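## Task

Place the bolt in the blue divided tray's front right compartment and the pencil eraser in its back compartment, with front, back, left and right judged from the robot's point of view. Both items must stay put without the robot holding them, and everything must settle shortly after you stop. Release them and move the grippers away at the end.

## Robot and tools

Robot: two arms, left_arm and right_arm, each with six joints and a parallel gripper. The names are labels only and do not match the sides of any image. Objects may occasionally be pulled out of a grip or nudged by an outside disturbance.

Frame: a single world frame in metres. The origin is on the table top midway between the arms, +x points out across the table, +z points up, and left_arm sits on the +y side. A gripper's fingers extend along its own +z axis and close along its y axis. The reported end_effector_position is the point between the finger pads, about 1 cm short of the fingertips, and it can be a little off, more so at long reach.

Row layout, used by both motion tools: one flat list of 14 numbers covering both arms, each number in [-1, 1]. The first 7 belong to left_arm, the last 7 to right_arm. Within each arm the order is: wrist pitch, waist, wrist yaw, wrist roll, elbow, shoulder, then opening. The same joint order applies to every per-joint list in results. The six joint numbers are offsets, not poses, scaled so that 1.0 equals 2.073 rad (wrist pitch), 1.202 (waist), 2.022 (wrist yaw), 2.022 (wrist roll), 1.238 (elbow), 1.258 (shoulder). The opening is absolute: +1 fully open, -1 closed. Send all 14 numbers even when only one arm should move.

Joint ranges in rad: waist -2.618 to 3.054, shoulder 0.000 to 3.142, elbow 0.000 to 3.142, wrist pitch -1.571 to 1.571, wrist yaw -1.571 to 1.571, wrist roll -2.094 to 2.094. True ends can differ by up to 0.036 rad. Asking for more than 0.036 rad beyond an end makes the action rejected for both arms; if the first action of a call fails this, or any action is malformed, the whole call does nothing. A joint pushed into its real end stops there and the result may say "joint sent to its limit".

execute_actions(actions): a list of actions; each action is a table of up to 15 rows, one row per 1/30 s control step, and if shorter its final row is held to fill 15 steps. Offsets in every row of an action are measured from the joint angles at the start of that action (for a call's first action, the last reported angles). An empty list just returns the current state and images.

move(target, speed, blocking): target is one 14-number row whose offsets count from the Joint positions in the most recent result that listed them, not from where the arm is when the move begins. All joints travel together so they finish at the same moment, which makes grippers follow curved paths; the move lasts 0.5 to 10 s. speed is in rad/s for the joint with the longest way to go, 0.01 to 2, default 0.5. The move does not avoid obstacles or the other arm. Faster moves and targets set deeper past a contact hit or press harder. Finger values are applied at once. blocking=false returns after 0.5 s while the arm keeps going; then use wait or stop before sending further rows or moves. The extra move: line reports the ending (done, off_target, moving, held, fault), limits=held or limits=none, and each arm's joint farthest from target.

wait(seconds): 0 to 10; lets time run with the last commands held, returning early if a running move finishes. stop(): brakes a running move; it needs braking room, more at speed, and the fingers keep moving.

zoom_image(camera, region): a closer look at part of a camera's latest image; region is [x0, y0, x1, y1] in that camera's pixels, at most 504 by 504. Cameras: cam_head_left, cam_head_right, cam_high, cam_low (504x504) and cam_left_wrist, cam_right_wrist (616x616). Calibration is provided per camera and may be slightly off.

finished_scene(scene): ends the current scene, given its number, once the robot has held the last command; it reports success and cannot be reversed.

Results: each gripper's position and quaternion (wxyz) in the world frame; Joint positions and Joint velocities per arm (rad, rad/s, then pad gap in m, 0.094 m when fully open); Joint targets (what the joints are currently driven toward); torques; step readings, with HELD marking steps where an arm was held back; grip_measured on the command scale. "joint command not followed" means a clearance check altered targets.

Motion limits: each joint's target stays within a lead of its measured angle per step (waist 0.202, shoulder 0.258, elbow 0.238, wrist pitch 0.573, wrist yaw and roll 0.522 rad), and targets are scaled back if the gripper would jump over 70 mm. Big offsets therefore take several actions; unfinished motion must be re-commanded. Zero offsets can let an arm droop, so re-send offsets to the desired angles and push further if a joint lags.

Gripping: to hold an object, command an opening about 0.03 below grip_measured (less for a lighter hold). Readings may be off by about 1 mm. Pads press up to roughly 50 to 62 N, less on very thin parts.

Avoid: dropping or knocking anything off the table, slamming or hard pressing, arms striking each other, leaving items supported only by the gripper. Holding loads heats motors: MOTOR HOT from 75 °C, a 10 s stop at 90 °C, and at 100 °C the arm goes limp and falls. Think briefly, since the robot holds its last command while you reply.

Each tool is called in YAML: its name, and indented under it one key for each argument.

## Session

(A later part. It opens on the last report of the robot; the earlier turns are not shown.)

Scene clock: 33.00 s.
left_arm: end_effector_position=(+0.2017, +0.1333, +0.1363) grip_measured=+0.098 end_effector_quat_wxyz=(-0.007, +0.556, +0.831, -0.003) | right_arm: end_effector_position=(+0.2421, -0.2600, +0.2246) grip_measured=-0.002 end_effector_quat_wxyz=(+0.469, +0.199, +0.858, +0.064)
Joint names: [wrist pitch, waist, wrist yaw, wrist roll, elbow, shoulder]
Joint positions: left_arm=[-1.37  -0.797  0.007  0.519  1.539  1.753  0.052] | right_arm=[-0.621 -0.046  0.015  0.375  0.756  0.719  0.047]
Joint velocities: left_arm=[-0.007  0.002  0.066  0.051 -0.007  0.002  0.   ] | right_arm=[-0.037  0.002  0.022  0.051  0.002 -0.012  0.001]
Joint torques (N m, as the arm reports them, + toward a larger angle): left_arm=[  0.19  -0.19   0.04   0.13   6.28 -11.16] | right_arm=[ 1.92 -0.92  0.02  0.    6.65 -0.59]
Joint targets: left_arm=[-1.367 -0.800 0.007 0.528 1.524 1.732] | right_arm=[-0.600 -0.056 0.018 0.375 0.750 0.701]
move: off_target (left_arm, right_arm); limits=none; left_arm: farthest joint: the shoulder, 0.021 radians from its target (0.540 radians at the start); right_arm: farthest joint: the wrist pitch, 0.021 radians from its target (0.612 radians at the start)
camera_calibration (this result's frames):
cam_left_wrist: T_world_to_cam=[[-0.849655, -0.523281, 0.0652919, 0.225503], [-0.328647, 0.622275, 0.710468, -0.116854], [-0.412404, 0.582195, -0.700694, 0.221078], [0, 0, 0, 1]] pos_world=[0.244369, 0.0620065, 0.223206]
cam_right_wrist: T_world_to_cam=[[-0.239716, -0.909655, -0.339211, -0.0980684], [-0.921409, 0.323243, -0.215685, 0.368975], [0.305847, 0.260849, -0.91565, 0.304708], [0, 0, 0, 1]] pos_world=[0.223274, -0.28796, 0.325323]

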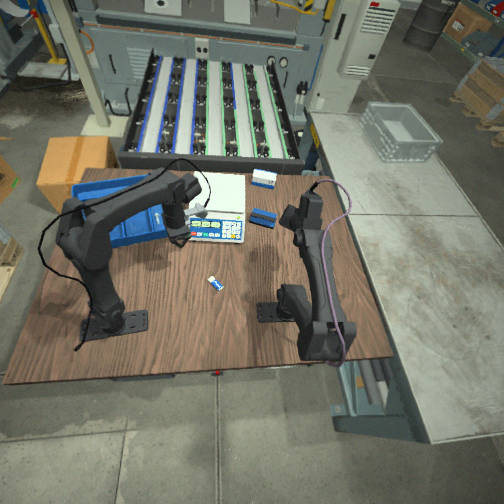

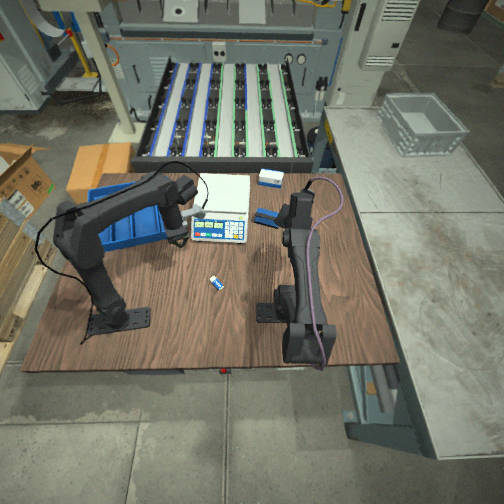

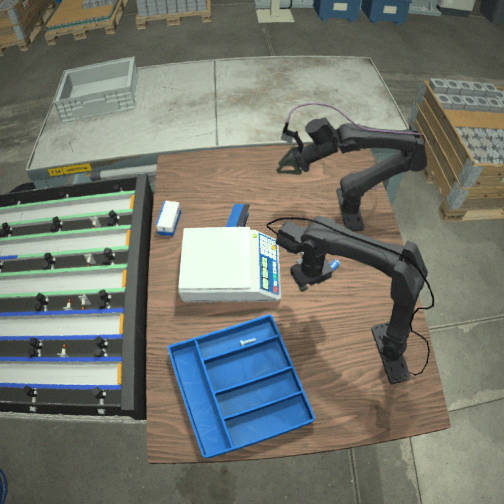

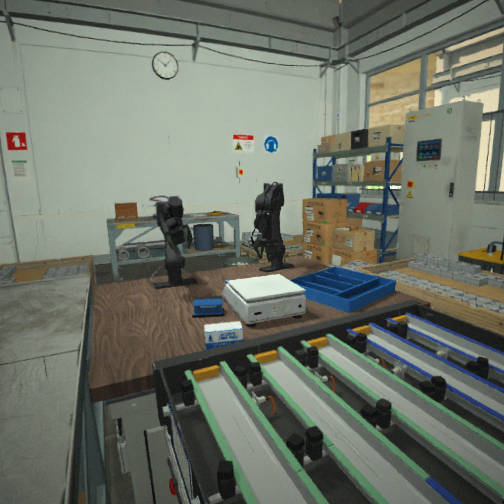

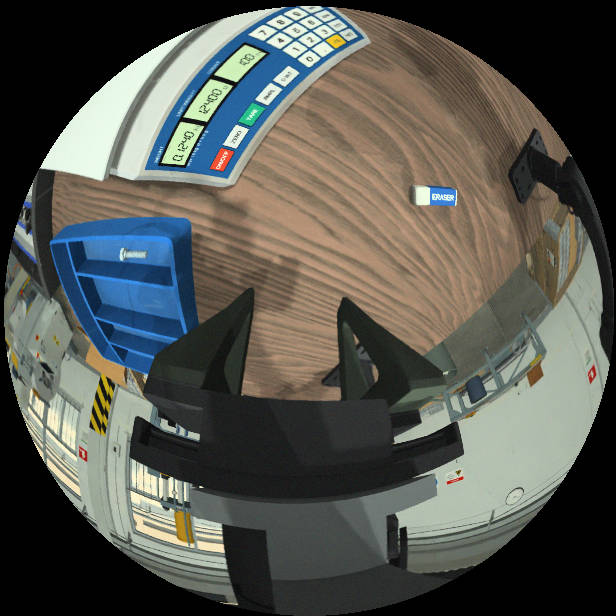

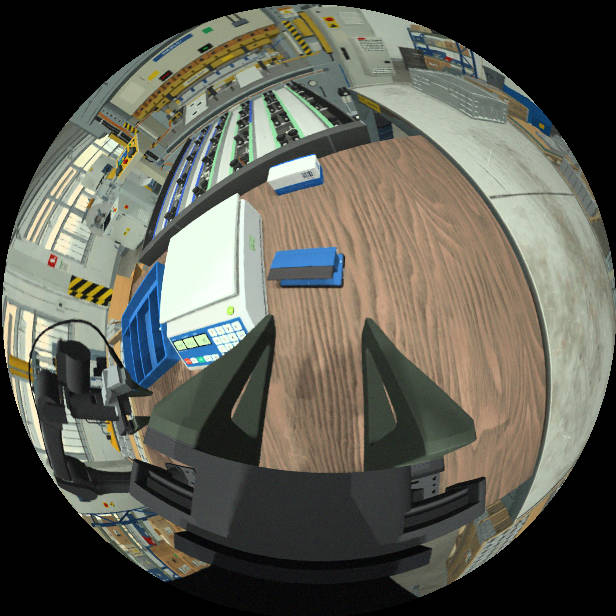

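move:
  target: [0.142,-0.406,0,0.372,-0.122,0.12,0.1, 0,0,0,0,0,0,0.0]
  speed: 0.8

Scene clock: 35.20 s.
left_arm: end_effector_position=(+0.0934, +0.0112, +0.0579) grip_measured=+0.098 end_effector_quat_wxyz=(-0.001, +0.934, +0.357, -0.003) | right_arm: end_effector_position=(+0.2421, -0.2600, +0.2246) grip_measured=-0.002 end_effector_quat_wxyz=(+0.469, +0.199, +0.858, +0.064)
Joint names: [wrist pitch, waist, wrist yaw, wrist roll, elbow, shoulder]
Joint positions: left_arm=[-1.082 -1.287  0.006  1.261  1.4    1.892  0.052] | right_arm=[-0.621 -0.046  0.015  0.375  0.756  0.719  0.047]
Joint velocities: left_arm=[-0.022 -0.012 -0.066 -0.007 -0.027 -0.017 -0.   ] | right_arm=[ 0.007  0.002 -0.037  0.095  0.002  0.007 -0.001]
Joint torques (N m, as the arm reports them, + toward a larger angle): left_arm=[ 0.26  0.18  0.06  0.09  6.43 -9.6 ] | right_arm=[ 1.67 -0.03  0.    0.    7.27  0.61]
Joint targets: left_arm=[-1.075 -1.285 0.007 1.271 1.388 1.904] | right_arm=[-0.621 -0.046 0.015 0.375 0.756 0.719]
move: done; limits=none; left_arm: farthest joint: the shoulder, 0.012 radians from its target (0.151 radians at the start); right_arm: farthest joint: the waist, 0.000 radians from its target (0.000 radians at the start)
camera_calibration (this result's frames):
cam_left_wrist: T_world_to_cam=[[-0.775537, 0.628478, 0.0596561, 0.0552276], [0.481014, 0.527067, 0.700589, -0.0947619], [0.408862, 0.572028, -0.711067, 0.116552], [0, 0, 0, 1]] pos_world=[0.0407591, -0.0514346, 0.145971]
cam_right_wrist: T_world_to_cam=[[-0.239716, -0.909655, -0.339211, -0.0980684], [-0.921409, 0.323243, -0.215685, 0.368975], [0.305847, 0.260849, -0.91565, 0.304708], [0, 0, 0, 1]] pos_world=[0.223274, -0.28796, 0.325323]

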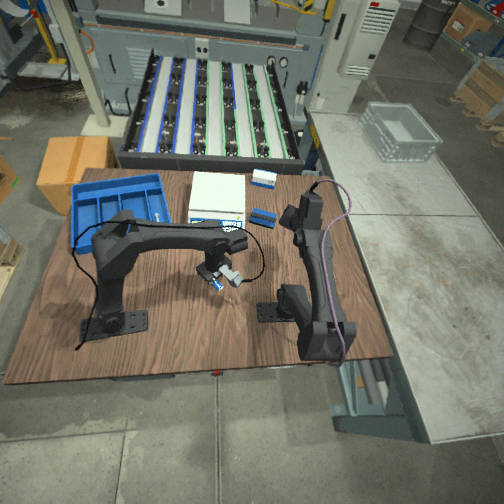

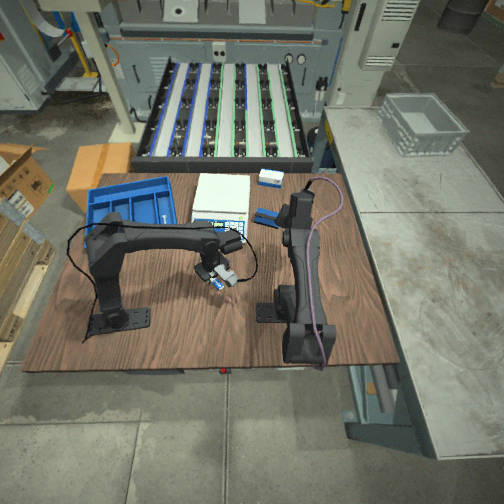

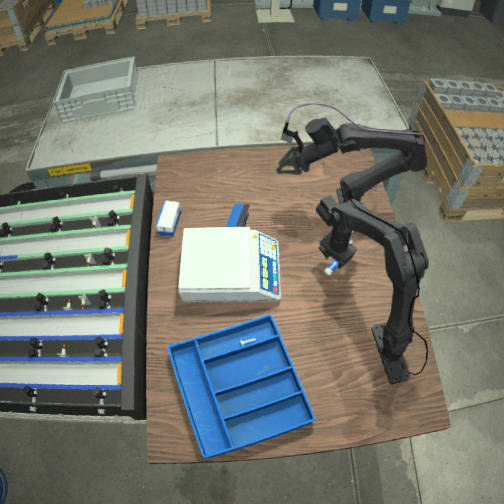

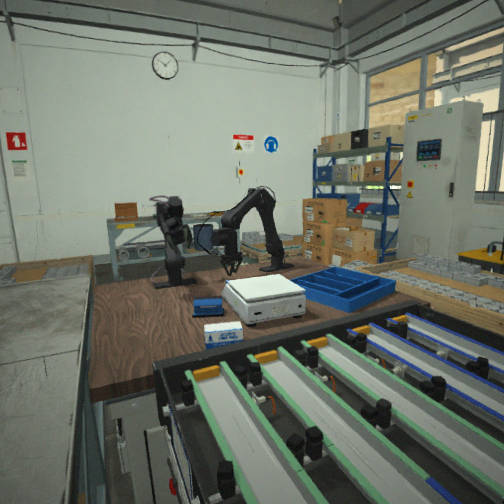

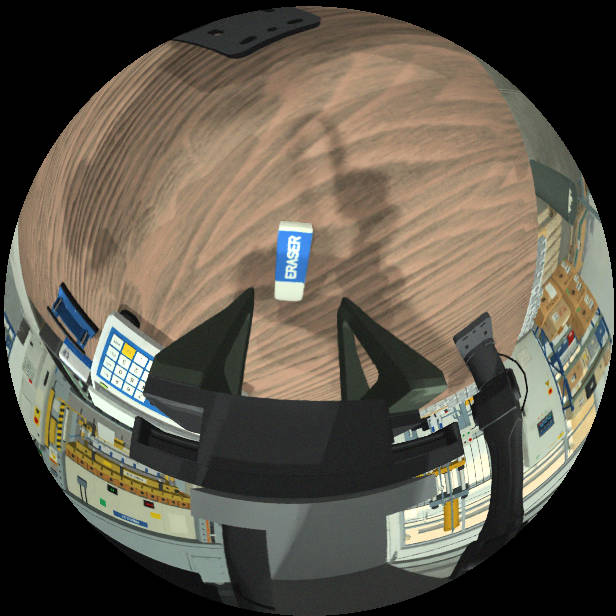

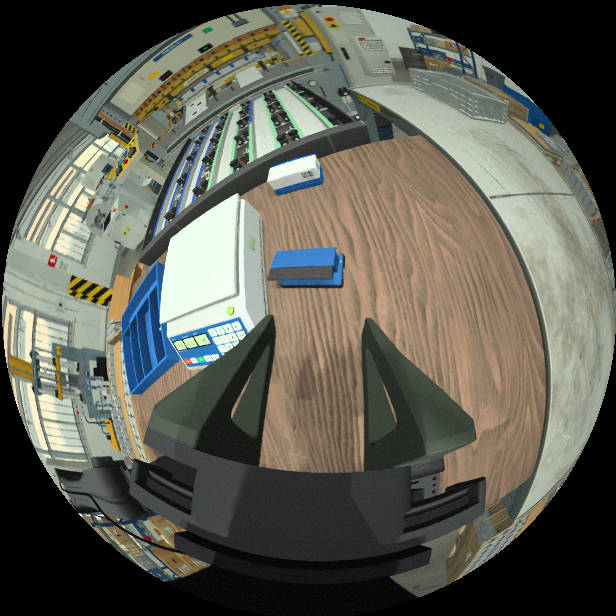

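move:
  target: [0.088,0.015,0,0,-0.098,0.062,0.1, 0,0,0,0,0,0,0.0]
  speed: 0.25

Scene clock: 36.93 s.
left_arm: end_effector_position=(+0.0988, +0.0076, +0.0150) grip_measured=+0.098 end_effector_quat_wxyz=(+0.007, +0.932, +0.362, -0.003) | right_arm: end_effector_position=(+0.2421, -0.2600, +0.2246) grip_measured=-0.002 end_effector_quat_wxyz=(+0.469, +0.199, +0.858, +0.064)
Joint names: [wrist pitch, waist, wrist yaw, wrist roll, elbow, shoulder]
Joint positions: left_arm=[-0.907 -1.277  0.006  1.262  1.299  1.949  0.052] | right_arm=[-0.621 -0.046  0.015  0.375  0.756  0.719  0.047]
Joint velocities: left_arm=[-0.081  0.007 -0.007 -0.037  0.007  0.002  0.   ] | right_arm=[ 0.007  0.007 -0.007 -0.022  0.002 -0.007  0.   ]
Joint torques (N m, as the arm reports them, + toward a larger angle): left_arm=[ 0.29  0.5   0.04  0.02  5.43 -9.14] | right_arm=[ 1.68 -0.01  0.    0.    7.3   0.62]
Joint targets: left_arm=[-0.900 -1.269 0.006 1.261 1.279 1.970] | right_arm=[-0.621 -0.046 0.015 0.375 0.756 0.719]
move: off_target (left_arm); limits=none; left_arm: farthest joint: the shoulder, 0.021 radians from its target (0.078 radians at the start); right_arm: farthest joint: the waist, 0.000 radians from its target (0.000 radians at the start)
camera_calibration (this result's frames):
cam_left_wrist: T_world_to_cam=[[-0.781868, 0.621864, 0.0443561, 0.0652395], [0.47096, 0.542521, 0.695606, -0.0644393], [0.408508, 0.564762, -0.717053, 0.0860745], [0, 0, 0, 1]] pos_world=[0.0461949, -0.0542221, 0.103651]
cam_right_wrist: T_world_to_cam=[[-0.239716, -0.909655, -0.339211, -0.0980684], [-0.921409, 0.323243, -0.215685, 0.368975], [0.305847, 0.260849, -0.91565, 0.304708], [0, 0, 0, 1]] pos_world=[0.223274, -0.28796, 0.325323]

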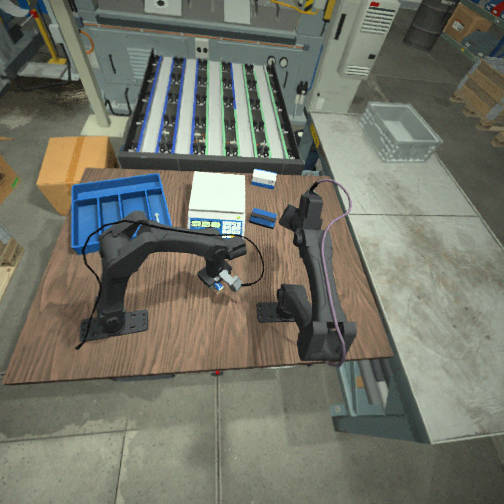

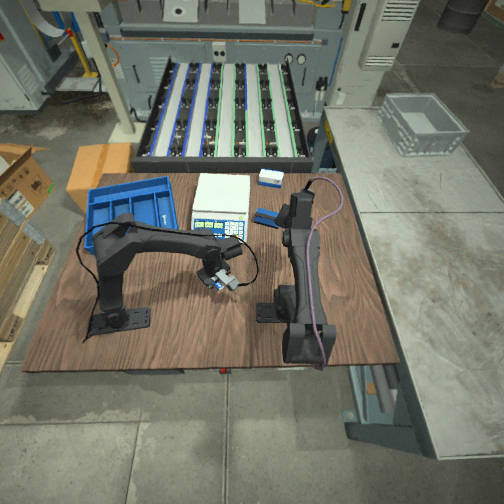

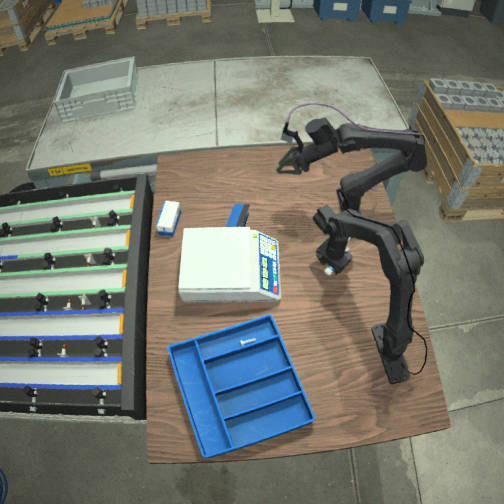

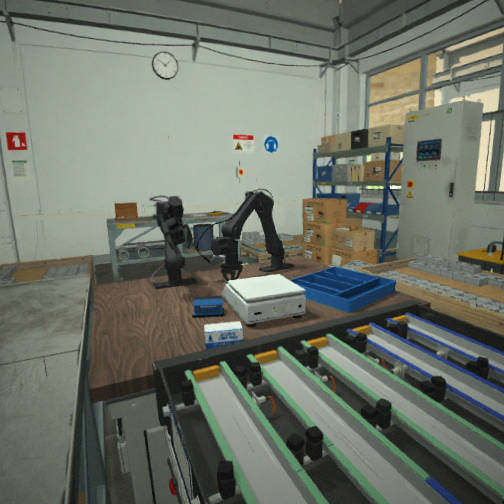

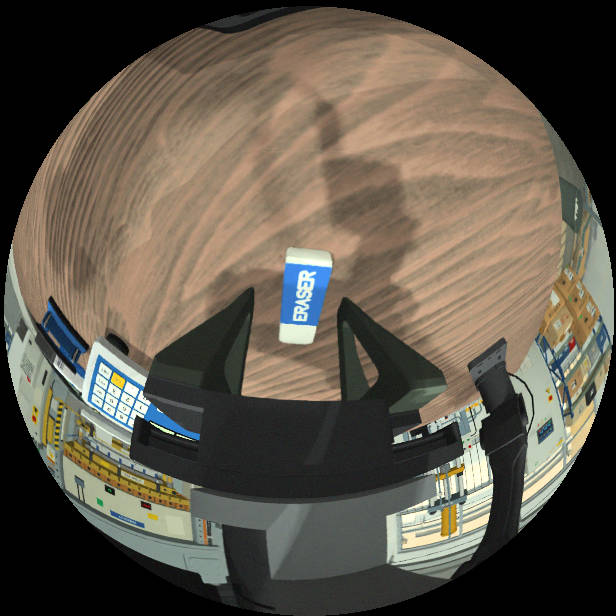

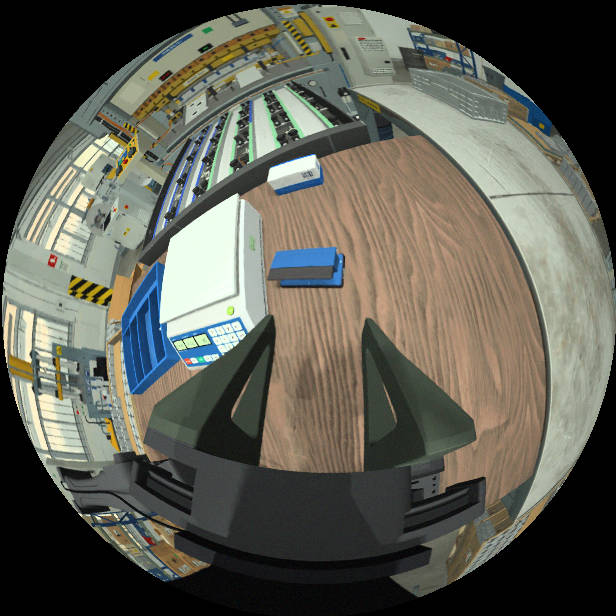

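execute_actions:
  actions:
    - [[0.004,0.005,0,0,-0.014,0.028,0.1, 0,0,0,0,0,0,0.0]]
    - [[0.004,0.005,0,0,-0.012,0.012,-0.6, 0,0,0,0,0,0,0.0]]
    - [[0.004,0.005,0,0,-0.012,0.012,-0.6, 0,0,0,0,0,0,0.0]]

Scene clock: 38.57 s.
left_arm: end_effector_position=(+0.0991, +0.0071, +0.0142) grip_measured=-0.570 end_effector_quat_wxyz=(+0.008, +0.932, +0.362, -0.003) | right_arm: end_effector_position=(+0.2421, -0.2600, +0.2246) grip_measured=-0.002 end_effector_quat_wxyz=(+0.469, +0.199, +0.858, +0.064)
Joint names: [wrist pitch, waist, wrist yaw, wrist roll, elbow, shoulder]
Joint positions: left_arm=[-0.904 -1.277  0.006  1.262  1.299  1.952  0.02 ] | right_arm=[-0.621 -0.046  0.015  0.375  0.756  0.719  0.047]
Joint velocities: left_arm=[ 0.095 -0.012 -0.022 -0.037 -0.002 -0.012  0.   ] | right_arm=[ 0.081  0.012  0.037 -0.007 -0.002 -0.017  0.   ]
Joint torques (N m, as the arm reports them, + toward a larger angle): left_arm=[ 0.28  0.37  0.06  0.04  5.78 -9.51] | right_arm=[ 1.68 -0.04 -0.02  0.    7.28  0.63]
Joint targets: left_arm=[-0.895 -1.271 0.006 1.262 1.284 1.967] | right_arm=[-0.621 -0.046 0.015 0.375 0.756 0.719]
Step readings (joint positions; steps 1 to 15: 1st action; 16 to 30: 2nd action; 31 to 45: 3rd action):
0: left_arm=[-0.906 -1.277 0.006 1.262 1.299 1.949] | right_arm=[-0.621 -0.046 0.015 0.375 0.756 0.719]
1: left_arm=[-0.906 -1.277 0.006 1.262 1.299 1.951] | right_arm=[-0.621 -0.046 0.015 0.375 0.756 0.719]
2: left_arm=[-0.905 -1.277 0.006 1.262 1.299 1.952] | right_arm=[-0.621 -0.046 0.015 0.375 0.756 0.719]
4: left_arm=[-0.905 -1.277 0.006 1.262 1.299 1.952] | right_arm=[-0.621 -0.046 0.015 0.375 0.756 0.719]
8: left_arm=[-0.905 -1.277 0.006 1.262 1.299 1.952] | right_arm=[-0.621 -0.046 0.015 0.375 0.756 0.719]
15: left_arm=[-0.905 -1.277 0.006 1.262 1.299 1.952] | right_arm=[-0.621 -0.046 0.015 0.375 0.756 0.719]
16: left_arm=[-0.904 -1.277 0.006 1.262 1.299 1.952] | right_arm=[-0.621 -0.046 0.015 0.375 0.756 0.719]
17: left_arm=[-0.904 -1.277 0.006 1.262 1.299 1.952] | right_arm=[-0.621 -0.046 0.015 0.375 0.756 0.719]
19: left_arm=[-0.904 -1.277 0.006 1.262 1.299 1.952] | right_arm=[-0.621 -0.046 0.015 0.375 0.756 0.719]
23: left_arm=[-0.904 -1.277 0.006 1.262 1.299 1.952] | right_arm=[-0.621 -0.046 0.015 0.375 0.756 0.719]
30: left_arm=[-0.904 -1.277 0.006 1.262 1.299 1.952] | right_arm=[-0.621 -0.046 0.015 0.375 0.756 0.719]
31: left_arm=[-0.904 -1.277 0.006 1.262 1.299 1.952] | right_arm=[-0.621 -0.046 0.015 0.375 0.756 0.719]
32: left_arm=[-0.904 -1.277 0.006 1.262 1.299 1.952] | right_arm=[-0.621 -0.046 0.015 0.375 0.756 0.719]
34: left_arm=[-0.904 -1.277 0.006 1.262 1.299 1.952] | right_arm=[-0.621 -0.046 0.015 0.375 0.756 0.719]
38: left_arm=[-0.904 -1.277 0.006 1.262 1.299 1.952] | right_arm=[-0.621 -0.046 0.015 0.375 0.756 0.719]
45: Joint positions above
camera_calibration (this result's frames):
cam_left_wrist: T_world_to_cam=[[-0.781882, 0.621895, 0.0436758, 0.0657475], [0.470739, 0.543003, 0.69538, -0.0637413], [0.408737, 0.564265, -0.717314, 0.085699], [0, 0, 0, 1]] pos_world=[0.0463839, -0.0546332, 0.102926]
cam_right_wrist: T_world_to_cam=[[-0.239716, -0.909655, -0.339211, -0.0980684], [-0.921409, 0.323243, -0.215685, 0.368975], [0.305847, 0.260849, -0.91565, 0.304708], [0, 0, 0, 1]] pos_world=[0.223274, -0.28796, 0.325323]

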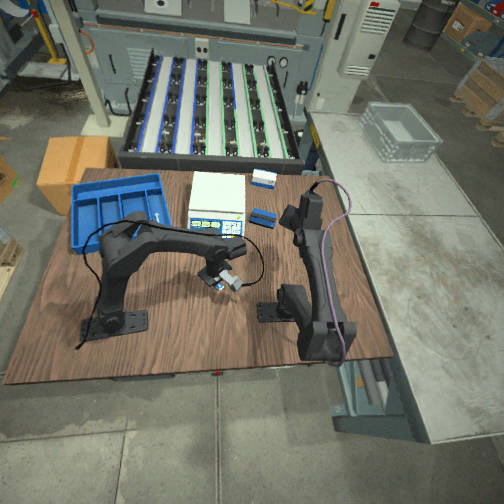

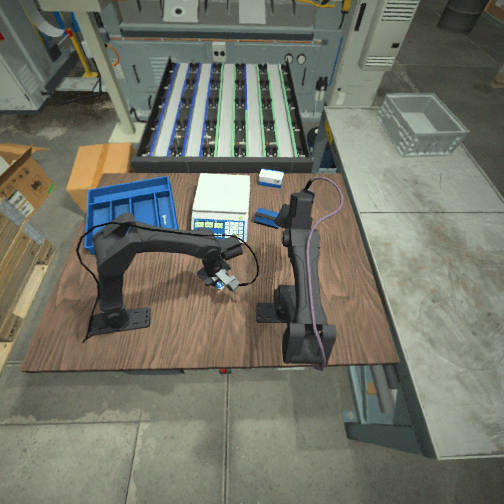

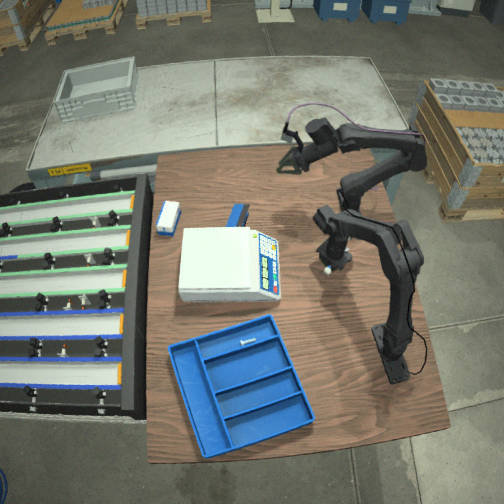

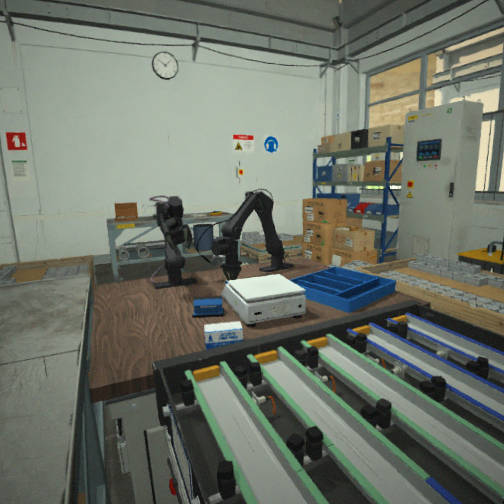

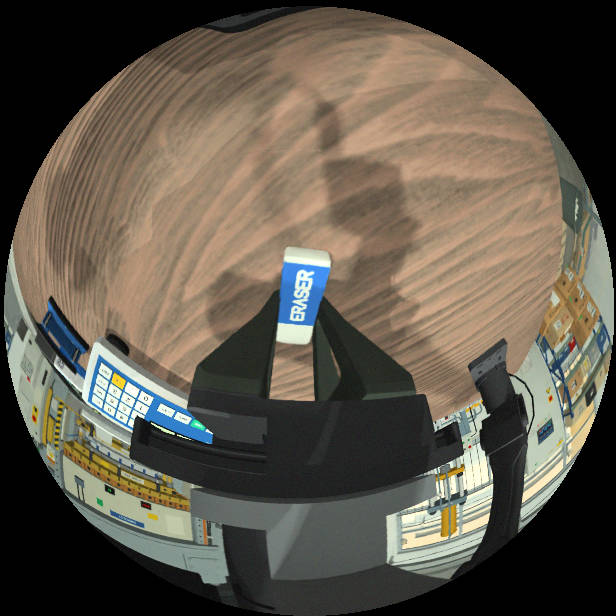

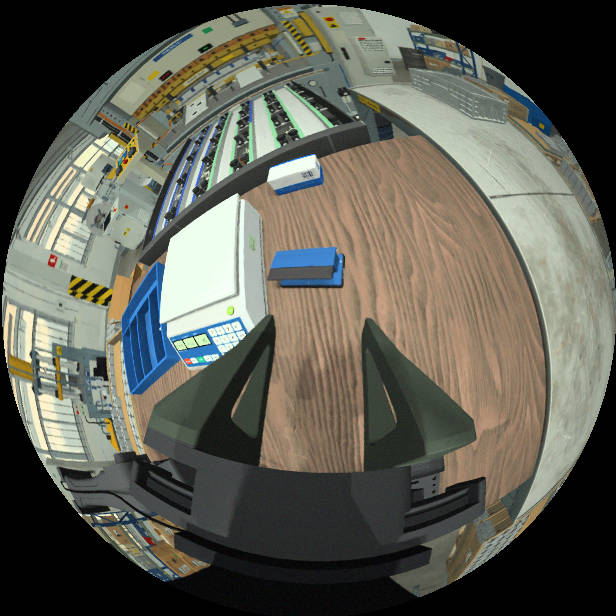

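move:
  target: [-0.224,0.649,0,0.074,0.213,-0.175,-0.6, 0,0,0,0,0,0,0.0]
  speed: 0.7

Scene clock: 42.17 s.
left_arm: end_effector_position=(+0.2538, +0.2156, +0.1385) grip_measured=-0.570 end_effector_quat_wxyz=(+0.006, +0.770, +0.638, +0.002) | right_arm: end_effector_position=(+0.2421, -0.2600, +0.2246) grip_measured=-0.002 end_effector_quat_wxyz=(+0.469, +0.199, +0.858, +0.064)
Joint names: [wrist pitch, waist, wrist yaw, wrist roll, elbow, shoulder]
Joint positions: left_arm=[-1.351 -0.493  0.003  1.402  1.543  1.749  0.02 ] | right_arm=[-0.621 -0.046  0.015  0.375  0.756  0.719  0.047]
Joint velocities: left_arm=[-0.081 -0.007  0.037  0.037 -0.002  0.012  0.001] | right_arm=[-0.051 -0.007 -0.095  0.022  0.007 -0.007  0.001]
Joint torques (N m, as the arm reports them, + toward a larger angle): left_arm=[  0.03  -0.31   0.06   0.17   9.56 -10.84] | right_arm=[ 1.67 -0.04  0.    0.    7.28  0.61]
Joint targets: left_arm=[-1.368 -0.496 0.006 1.411 1.563 1.732] | right_arm=[-0.621 -0.046 0.015 0.375 0.756 0.719]
move: done; limits=none; left_arm: farthest joint: the elbow, 0.020 radians from its target (0.263 radians at the start); right_arm: farthest joint: the waist, 0.000 radians from its target (0.000 radians at the start)
camera_calibration (this result's frames):
cam_left_wrist: T_world_to_cam=[[-0.998685, 0.0288112, 0.0424033, 0.234748], [0.0502617, 0.71314, 0.699217, -0.266713], [-0.0100942, 0.700429, -0.713651, 0.0703767], [0, 0, 0, 1]] pos_world=[0.248555, 0.134147, 0.226761]
cam_right_wrist: T_world_to_cam=[[-0.239716, -0.909655, -0.339211, -0.0980684], [-0.921409, 0.323243, -0.215685, 0.368975], [0.305847, 0.260849, -0.91565, 0.304708], [0, 0, 0, 1]] pos_world=[0.223274, -0.28796, 0.325323]

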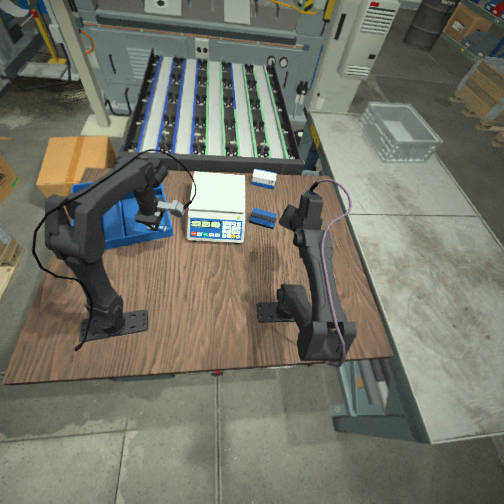

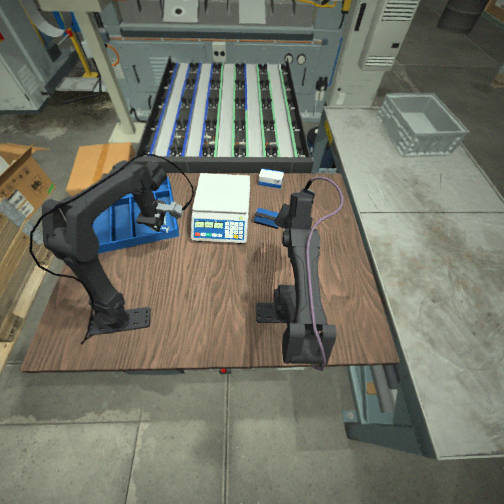

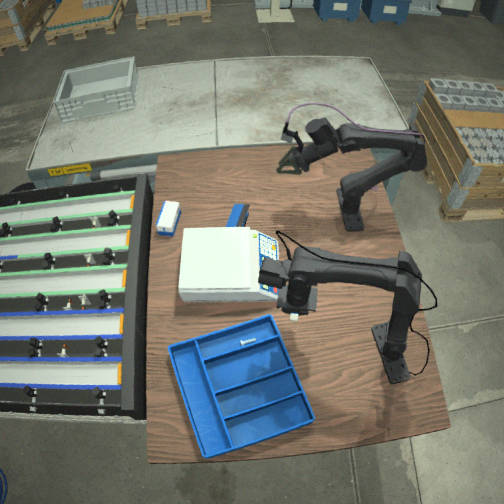

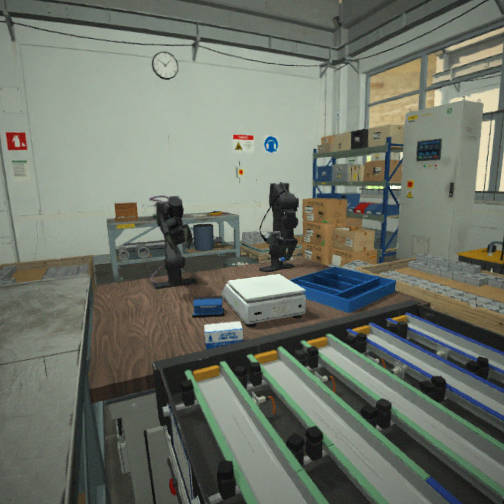

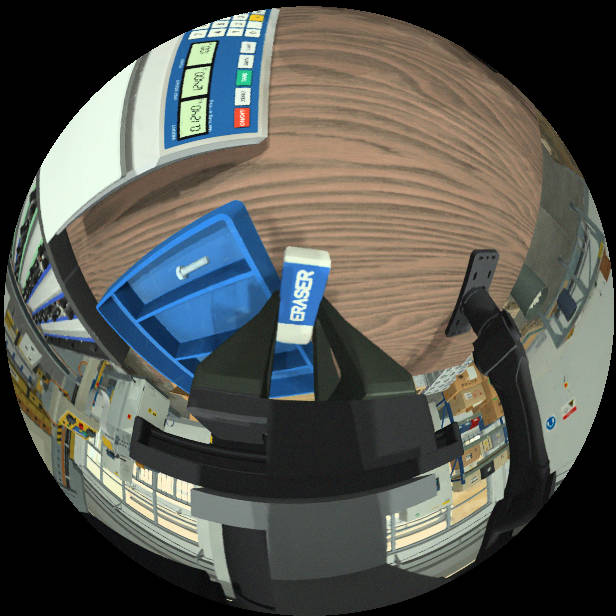

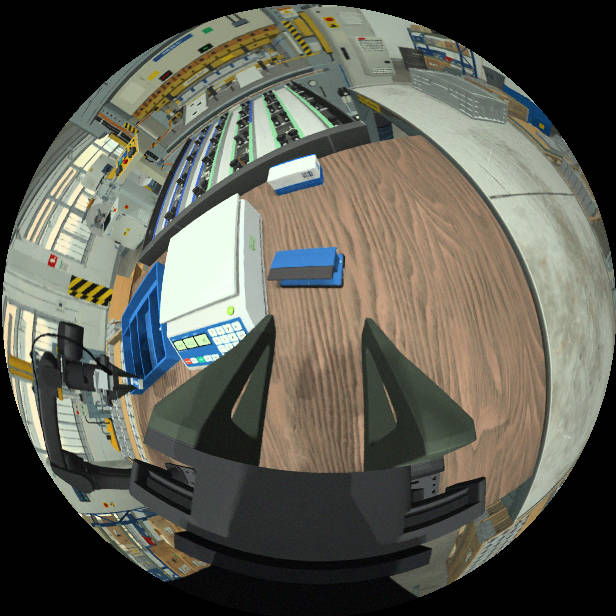

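move:
  target: [0.174,0.525,0,0.088,0.626,0.559,-0.6, 0,0,0,0,0,0,0.0]
  speed: 0.7

Scene clock: 44.20 s.
left_arm: end_effector_position=(+0.5055, +0.4870, +0.0828) grip_measured=-0.570 end_effector_quat_wxyz=(+0.126, +0.589, +0.780, +0.168) | right_arm: end_effector_position=(+0.2421, -0.2600, +0.2246) grip_measured=-0.002 end_effector_quat_wxyz=(+0.469, +0.199, +0.858, +0.064)
Joint names: [wrist pitch, waist, wrist yaw, wrist roll, elbow, shoulder]
Joint positions: left_arm=[-0.993  0.141 -0.002  1.573  2.293  2.447  0.02 ] | right_arm=[-0.621 -0.046  0.015  0.375  0.756  0.719  0.047]
Joint velocities: left_arm=[ 0.066 -0.007 -0.007 -0.037 -0.012 -0.007  0.   ] | right_arm=[-0.022  0.002  0.007  0.066  0.002 -0.017 -0.001]
Joint torques (N m, as the arm reports them, + toward a larger angle): left_arm=[  1.    -0.21   0.06   0.1   10.68 -16.15] | right_arm=[ 1.67 -0.04  0.    0.01  7.3   0.6 ]
Joint targets: left_arm=[-0.991 0.137 0.003 1.580 2.318 2.452] | right_arm=[-0.621 -0.046 0.015 0.375 0.756 0.719]
move: off_target (left_arm); limits=none; left_arm: farthest joint: the elbow, 0.025 radians from its target (0.775 radians at the start); right_arm: farthest joint: the waist, 0.000 radians from its target (0.000 radians at the start)
camera_calibration (this result's frames):
cam_left_wrist: T_world_to_cam=[[-0.842587, -0.403708, -0.356465, 0.645427], [-0.537046, 0.580227, 0.612306, -0.0651343], [-0.0403622, 0.707359, -0.705702, -0.145702], [0, 0, 0, 1]] pos_world=[0.502967, 0.40142, 0.167132]
cam_right_wrist: T_world_to_cam=[[-0.239716, -0.909655, -0.339211, -0.0980684], [-0.921409, 0.323243, -0.215685, 0.368975], [0.305847, 0.260849, -0.91565, 0.304708], [0, 0, 0, 1]] pos_world=[0.223274, -0.28796, 0.325323]

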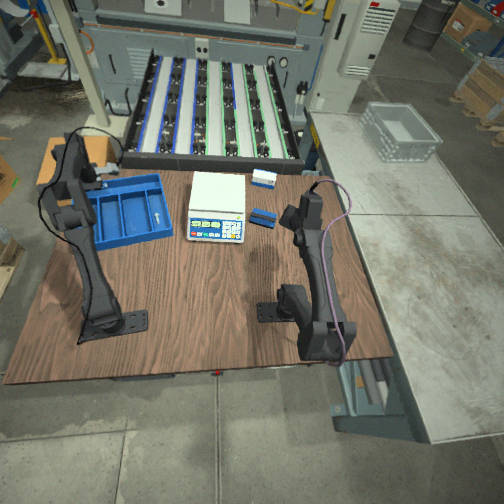

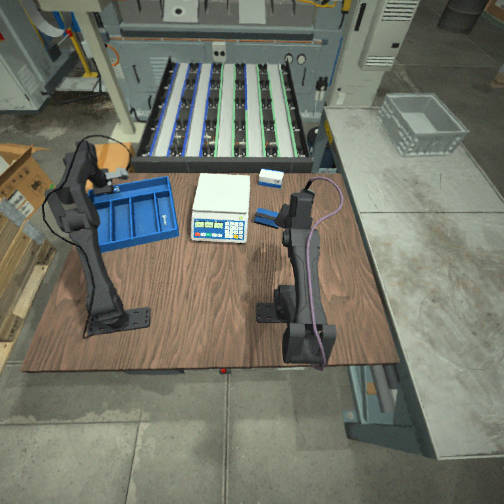

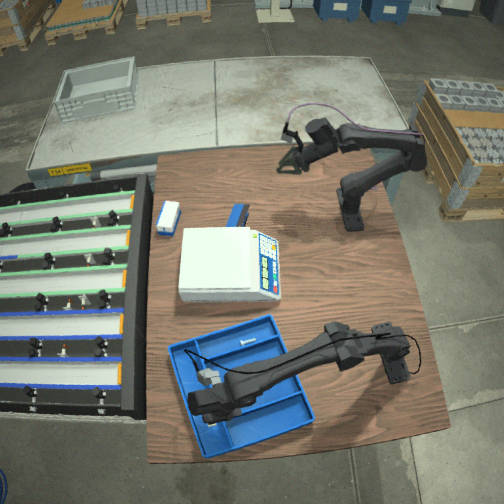

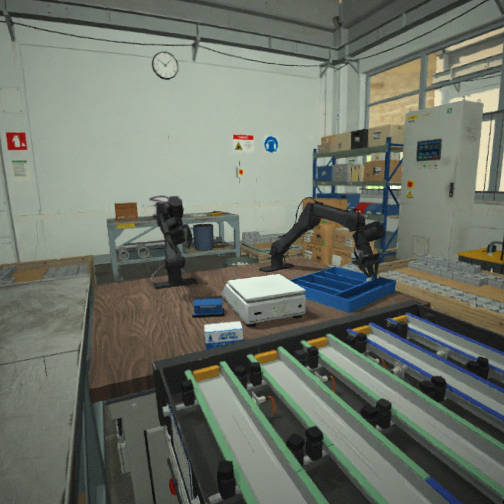

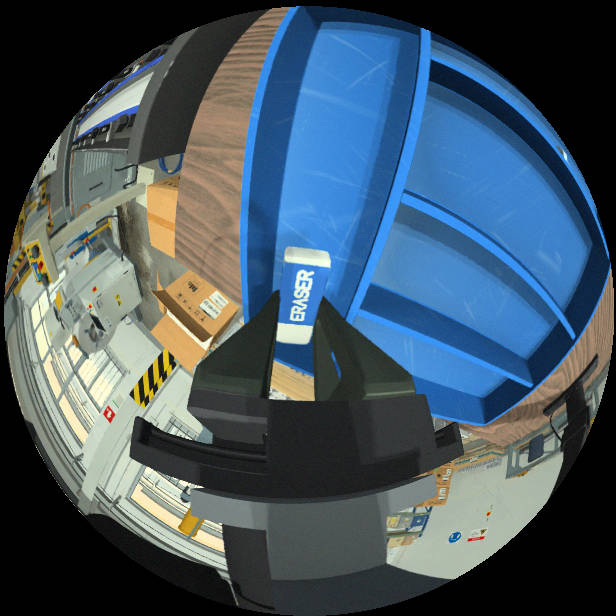

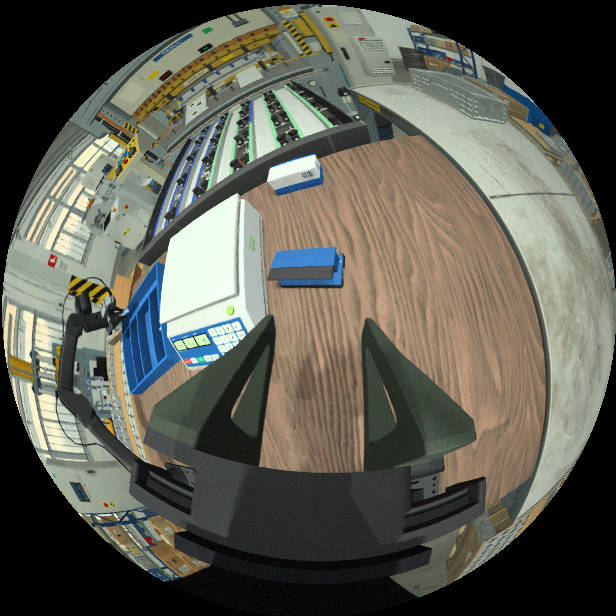

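zoom_image:
  camera: "cam_left_wrist"
  region: [180, 120, 480, 420]

zoom_image:
  camera: "cam_high"
  region: [150, 320, 350, 470]

Region (180, 120, 480, 420) of cam_left_wrist's 616x616 image, scaled by 1.680, with more detail than that image has.

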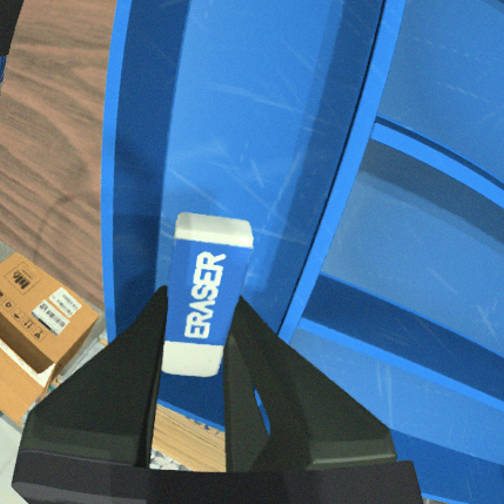

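Region (150, 320, 350, 470) of cam_high's 504x504 image, scaled by 2.520, with more detail than that image has; it fills the top 378 rows of this view, and the rest is white.

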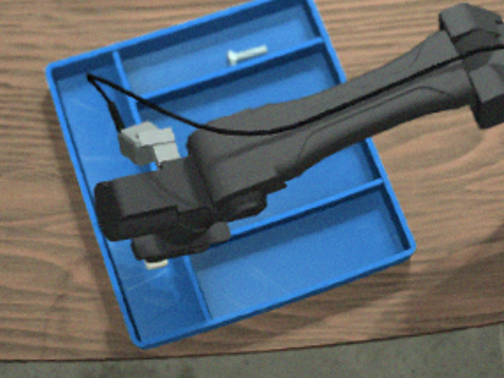

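move:
  target: [0.071,0,0,0,-0.058,0.078,-0.6, 0,0,0,0,0,0,0.0]
  speed: 0.2

Scene clock: 48.33 s.
left_arm: end_effector_position=(+0.5204, +0.4913, +0.0323) grip_measured=-0.570 end_effector_quat_wxyz=(+0.128, +0.589, +0.779, +0.172) | right_arm: end_effector_position=(+0.2421, -0.2600, +0.2246) grip_measured=-0.002 end_effector_quat_wxyz=(+0.469, +0.199, +0.858, +0.064)
Joint names: [wrist pitch, waist, wrist yaw, wrist roll, elbow, shoulder]
Joint positions: left_arm=[-0.849  0.141 -0.002  1.573  2.238  2.528  0.02 ] | right_arm=[-0.621 -0.046  0.015  0.375  0.756  0.719  0.047]
Joint velocities: left_arm=[-0.007 -0.007 -0.007 -0.051 -0.007  0.002  0.001] | right_arm=[-0.037  0.012 -0.037 -0.022  0.002  0.007 -0.   ]
Joint torques (N m, as the arm reports them, + toward a larger angle): left_arm=[  1.     0.07   0.09   0.04   7.08 -15.67] | right_arm=[ 1.68 -0.03  0.    0.    7.27  0.62]
Joint targets: left_arm=[-0.846 0.141 -0.002 1.573 2.222 2.545] | right_arm=[-0.621 -0.046 0.015 0.375 0.756 0.719]
move: done; limits=none; left_arm: farthest joint: the shoulder, 0.017 radians from its target (0.098 radians at the start); right_arm: farthest joint: the waist, 0.000 radians from its target (0.000 radians at the start)
camera_calibration (this result's frames):
cam_left_wrist: T_world_to_cam=[[-0.839968, -0.402569, -0.363856, 0.639997], [-0.541524, 0.578978, 0.609538, -0.0256383], [-0.0347165, 0.709029, -0.704324, -0.187561], [0, 0, 0, 1]] pos_world=[0.517182, 0.405474, 0.116391]
cam_right_wrist: T_world_to_cam=[[-0.239716, -0.909655, -0.339211, -0.0980684], [-0.921409, 0.323243, -0.215685, 0.368975], [0.305847, 0.260849, -0.91565, 0.304708], [0, 0, 0, 1]] pos_world=[0.223274, -0.28796, 0.325323]

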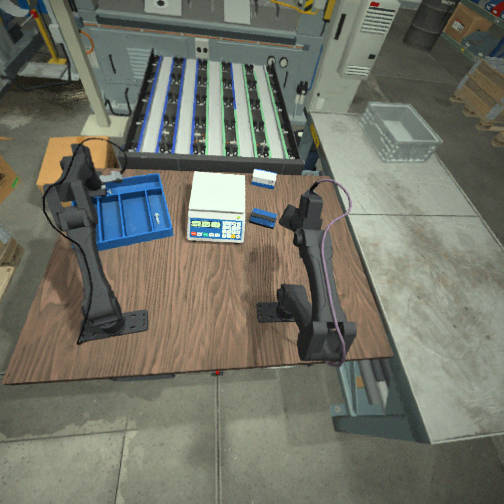

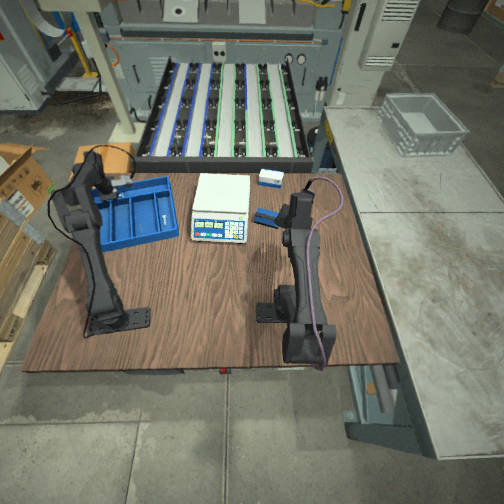

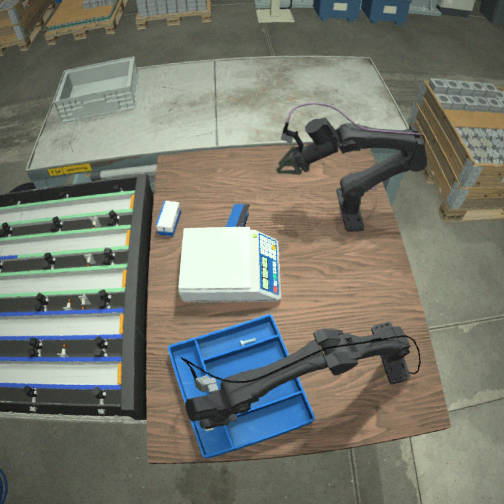

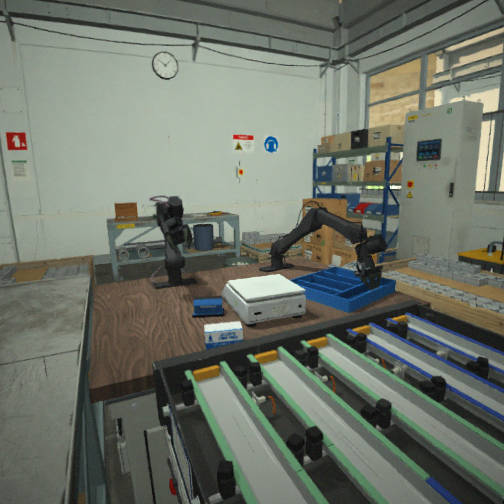

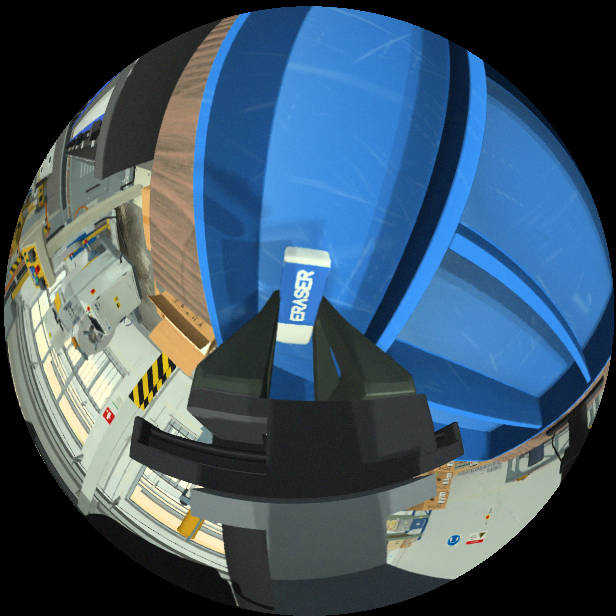

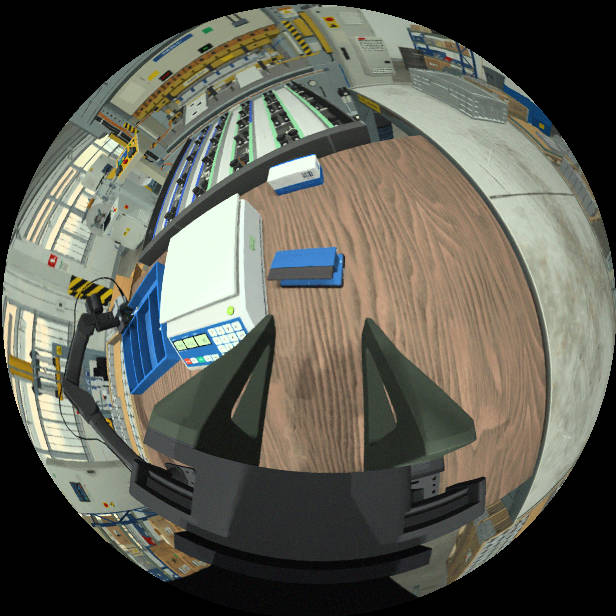

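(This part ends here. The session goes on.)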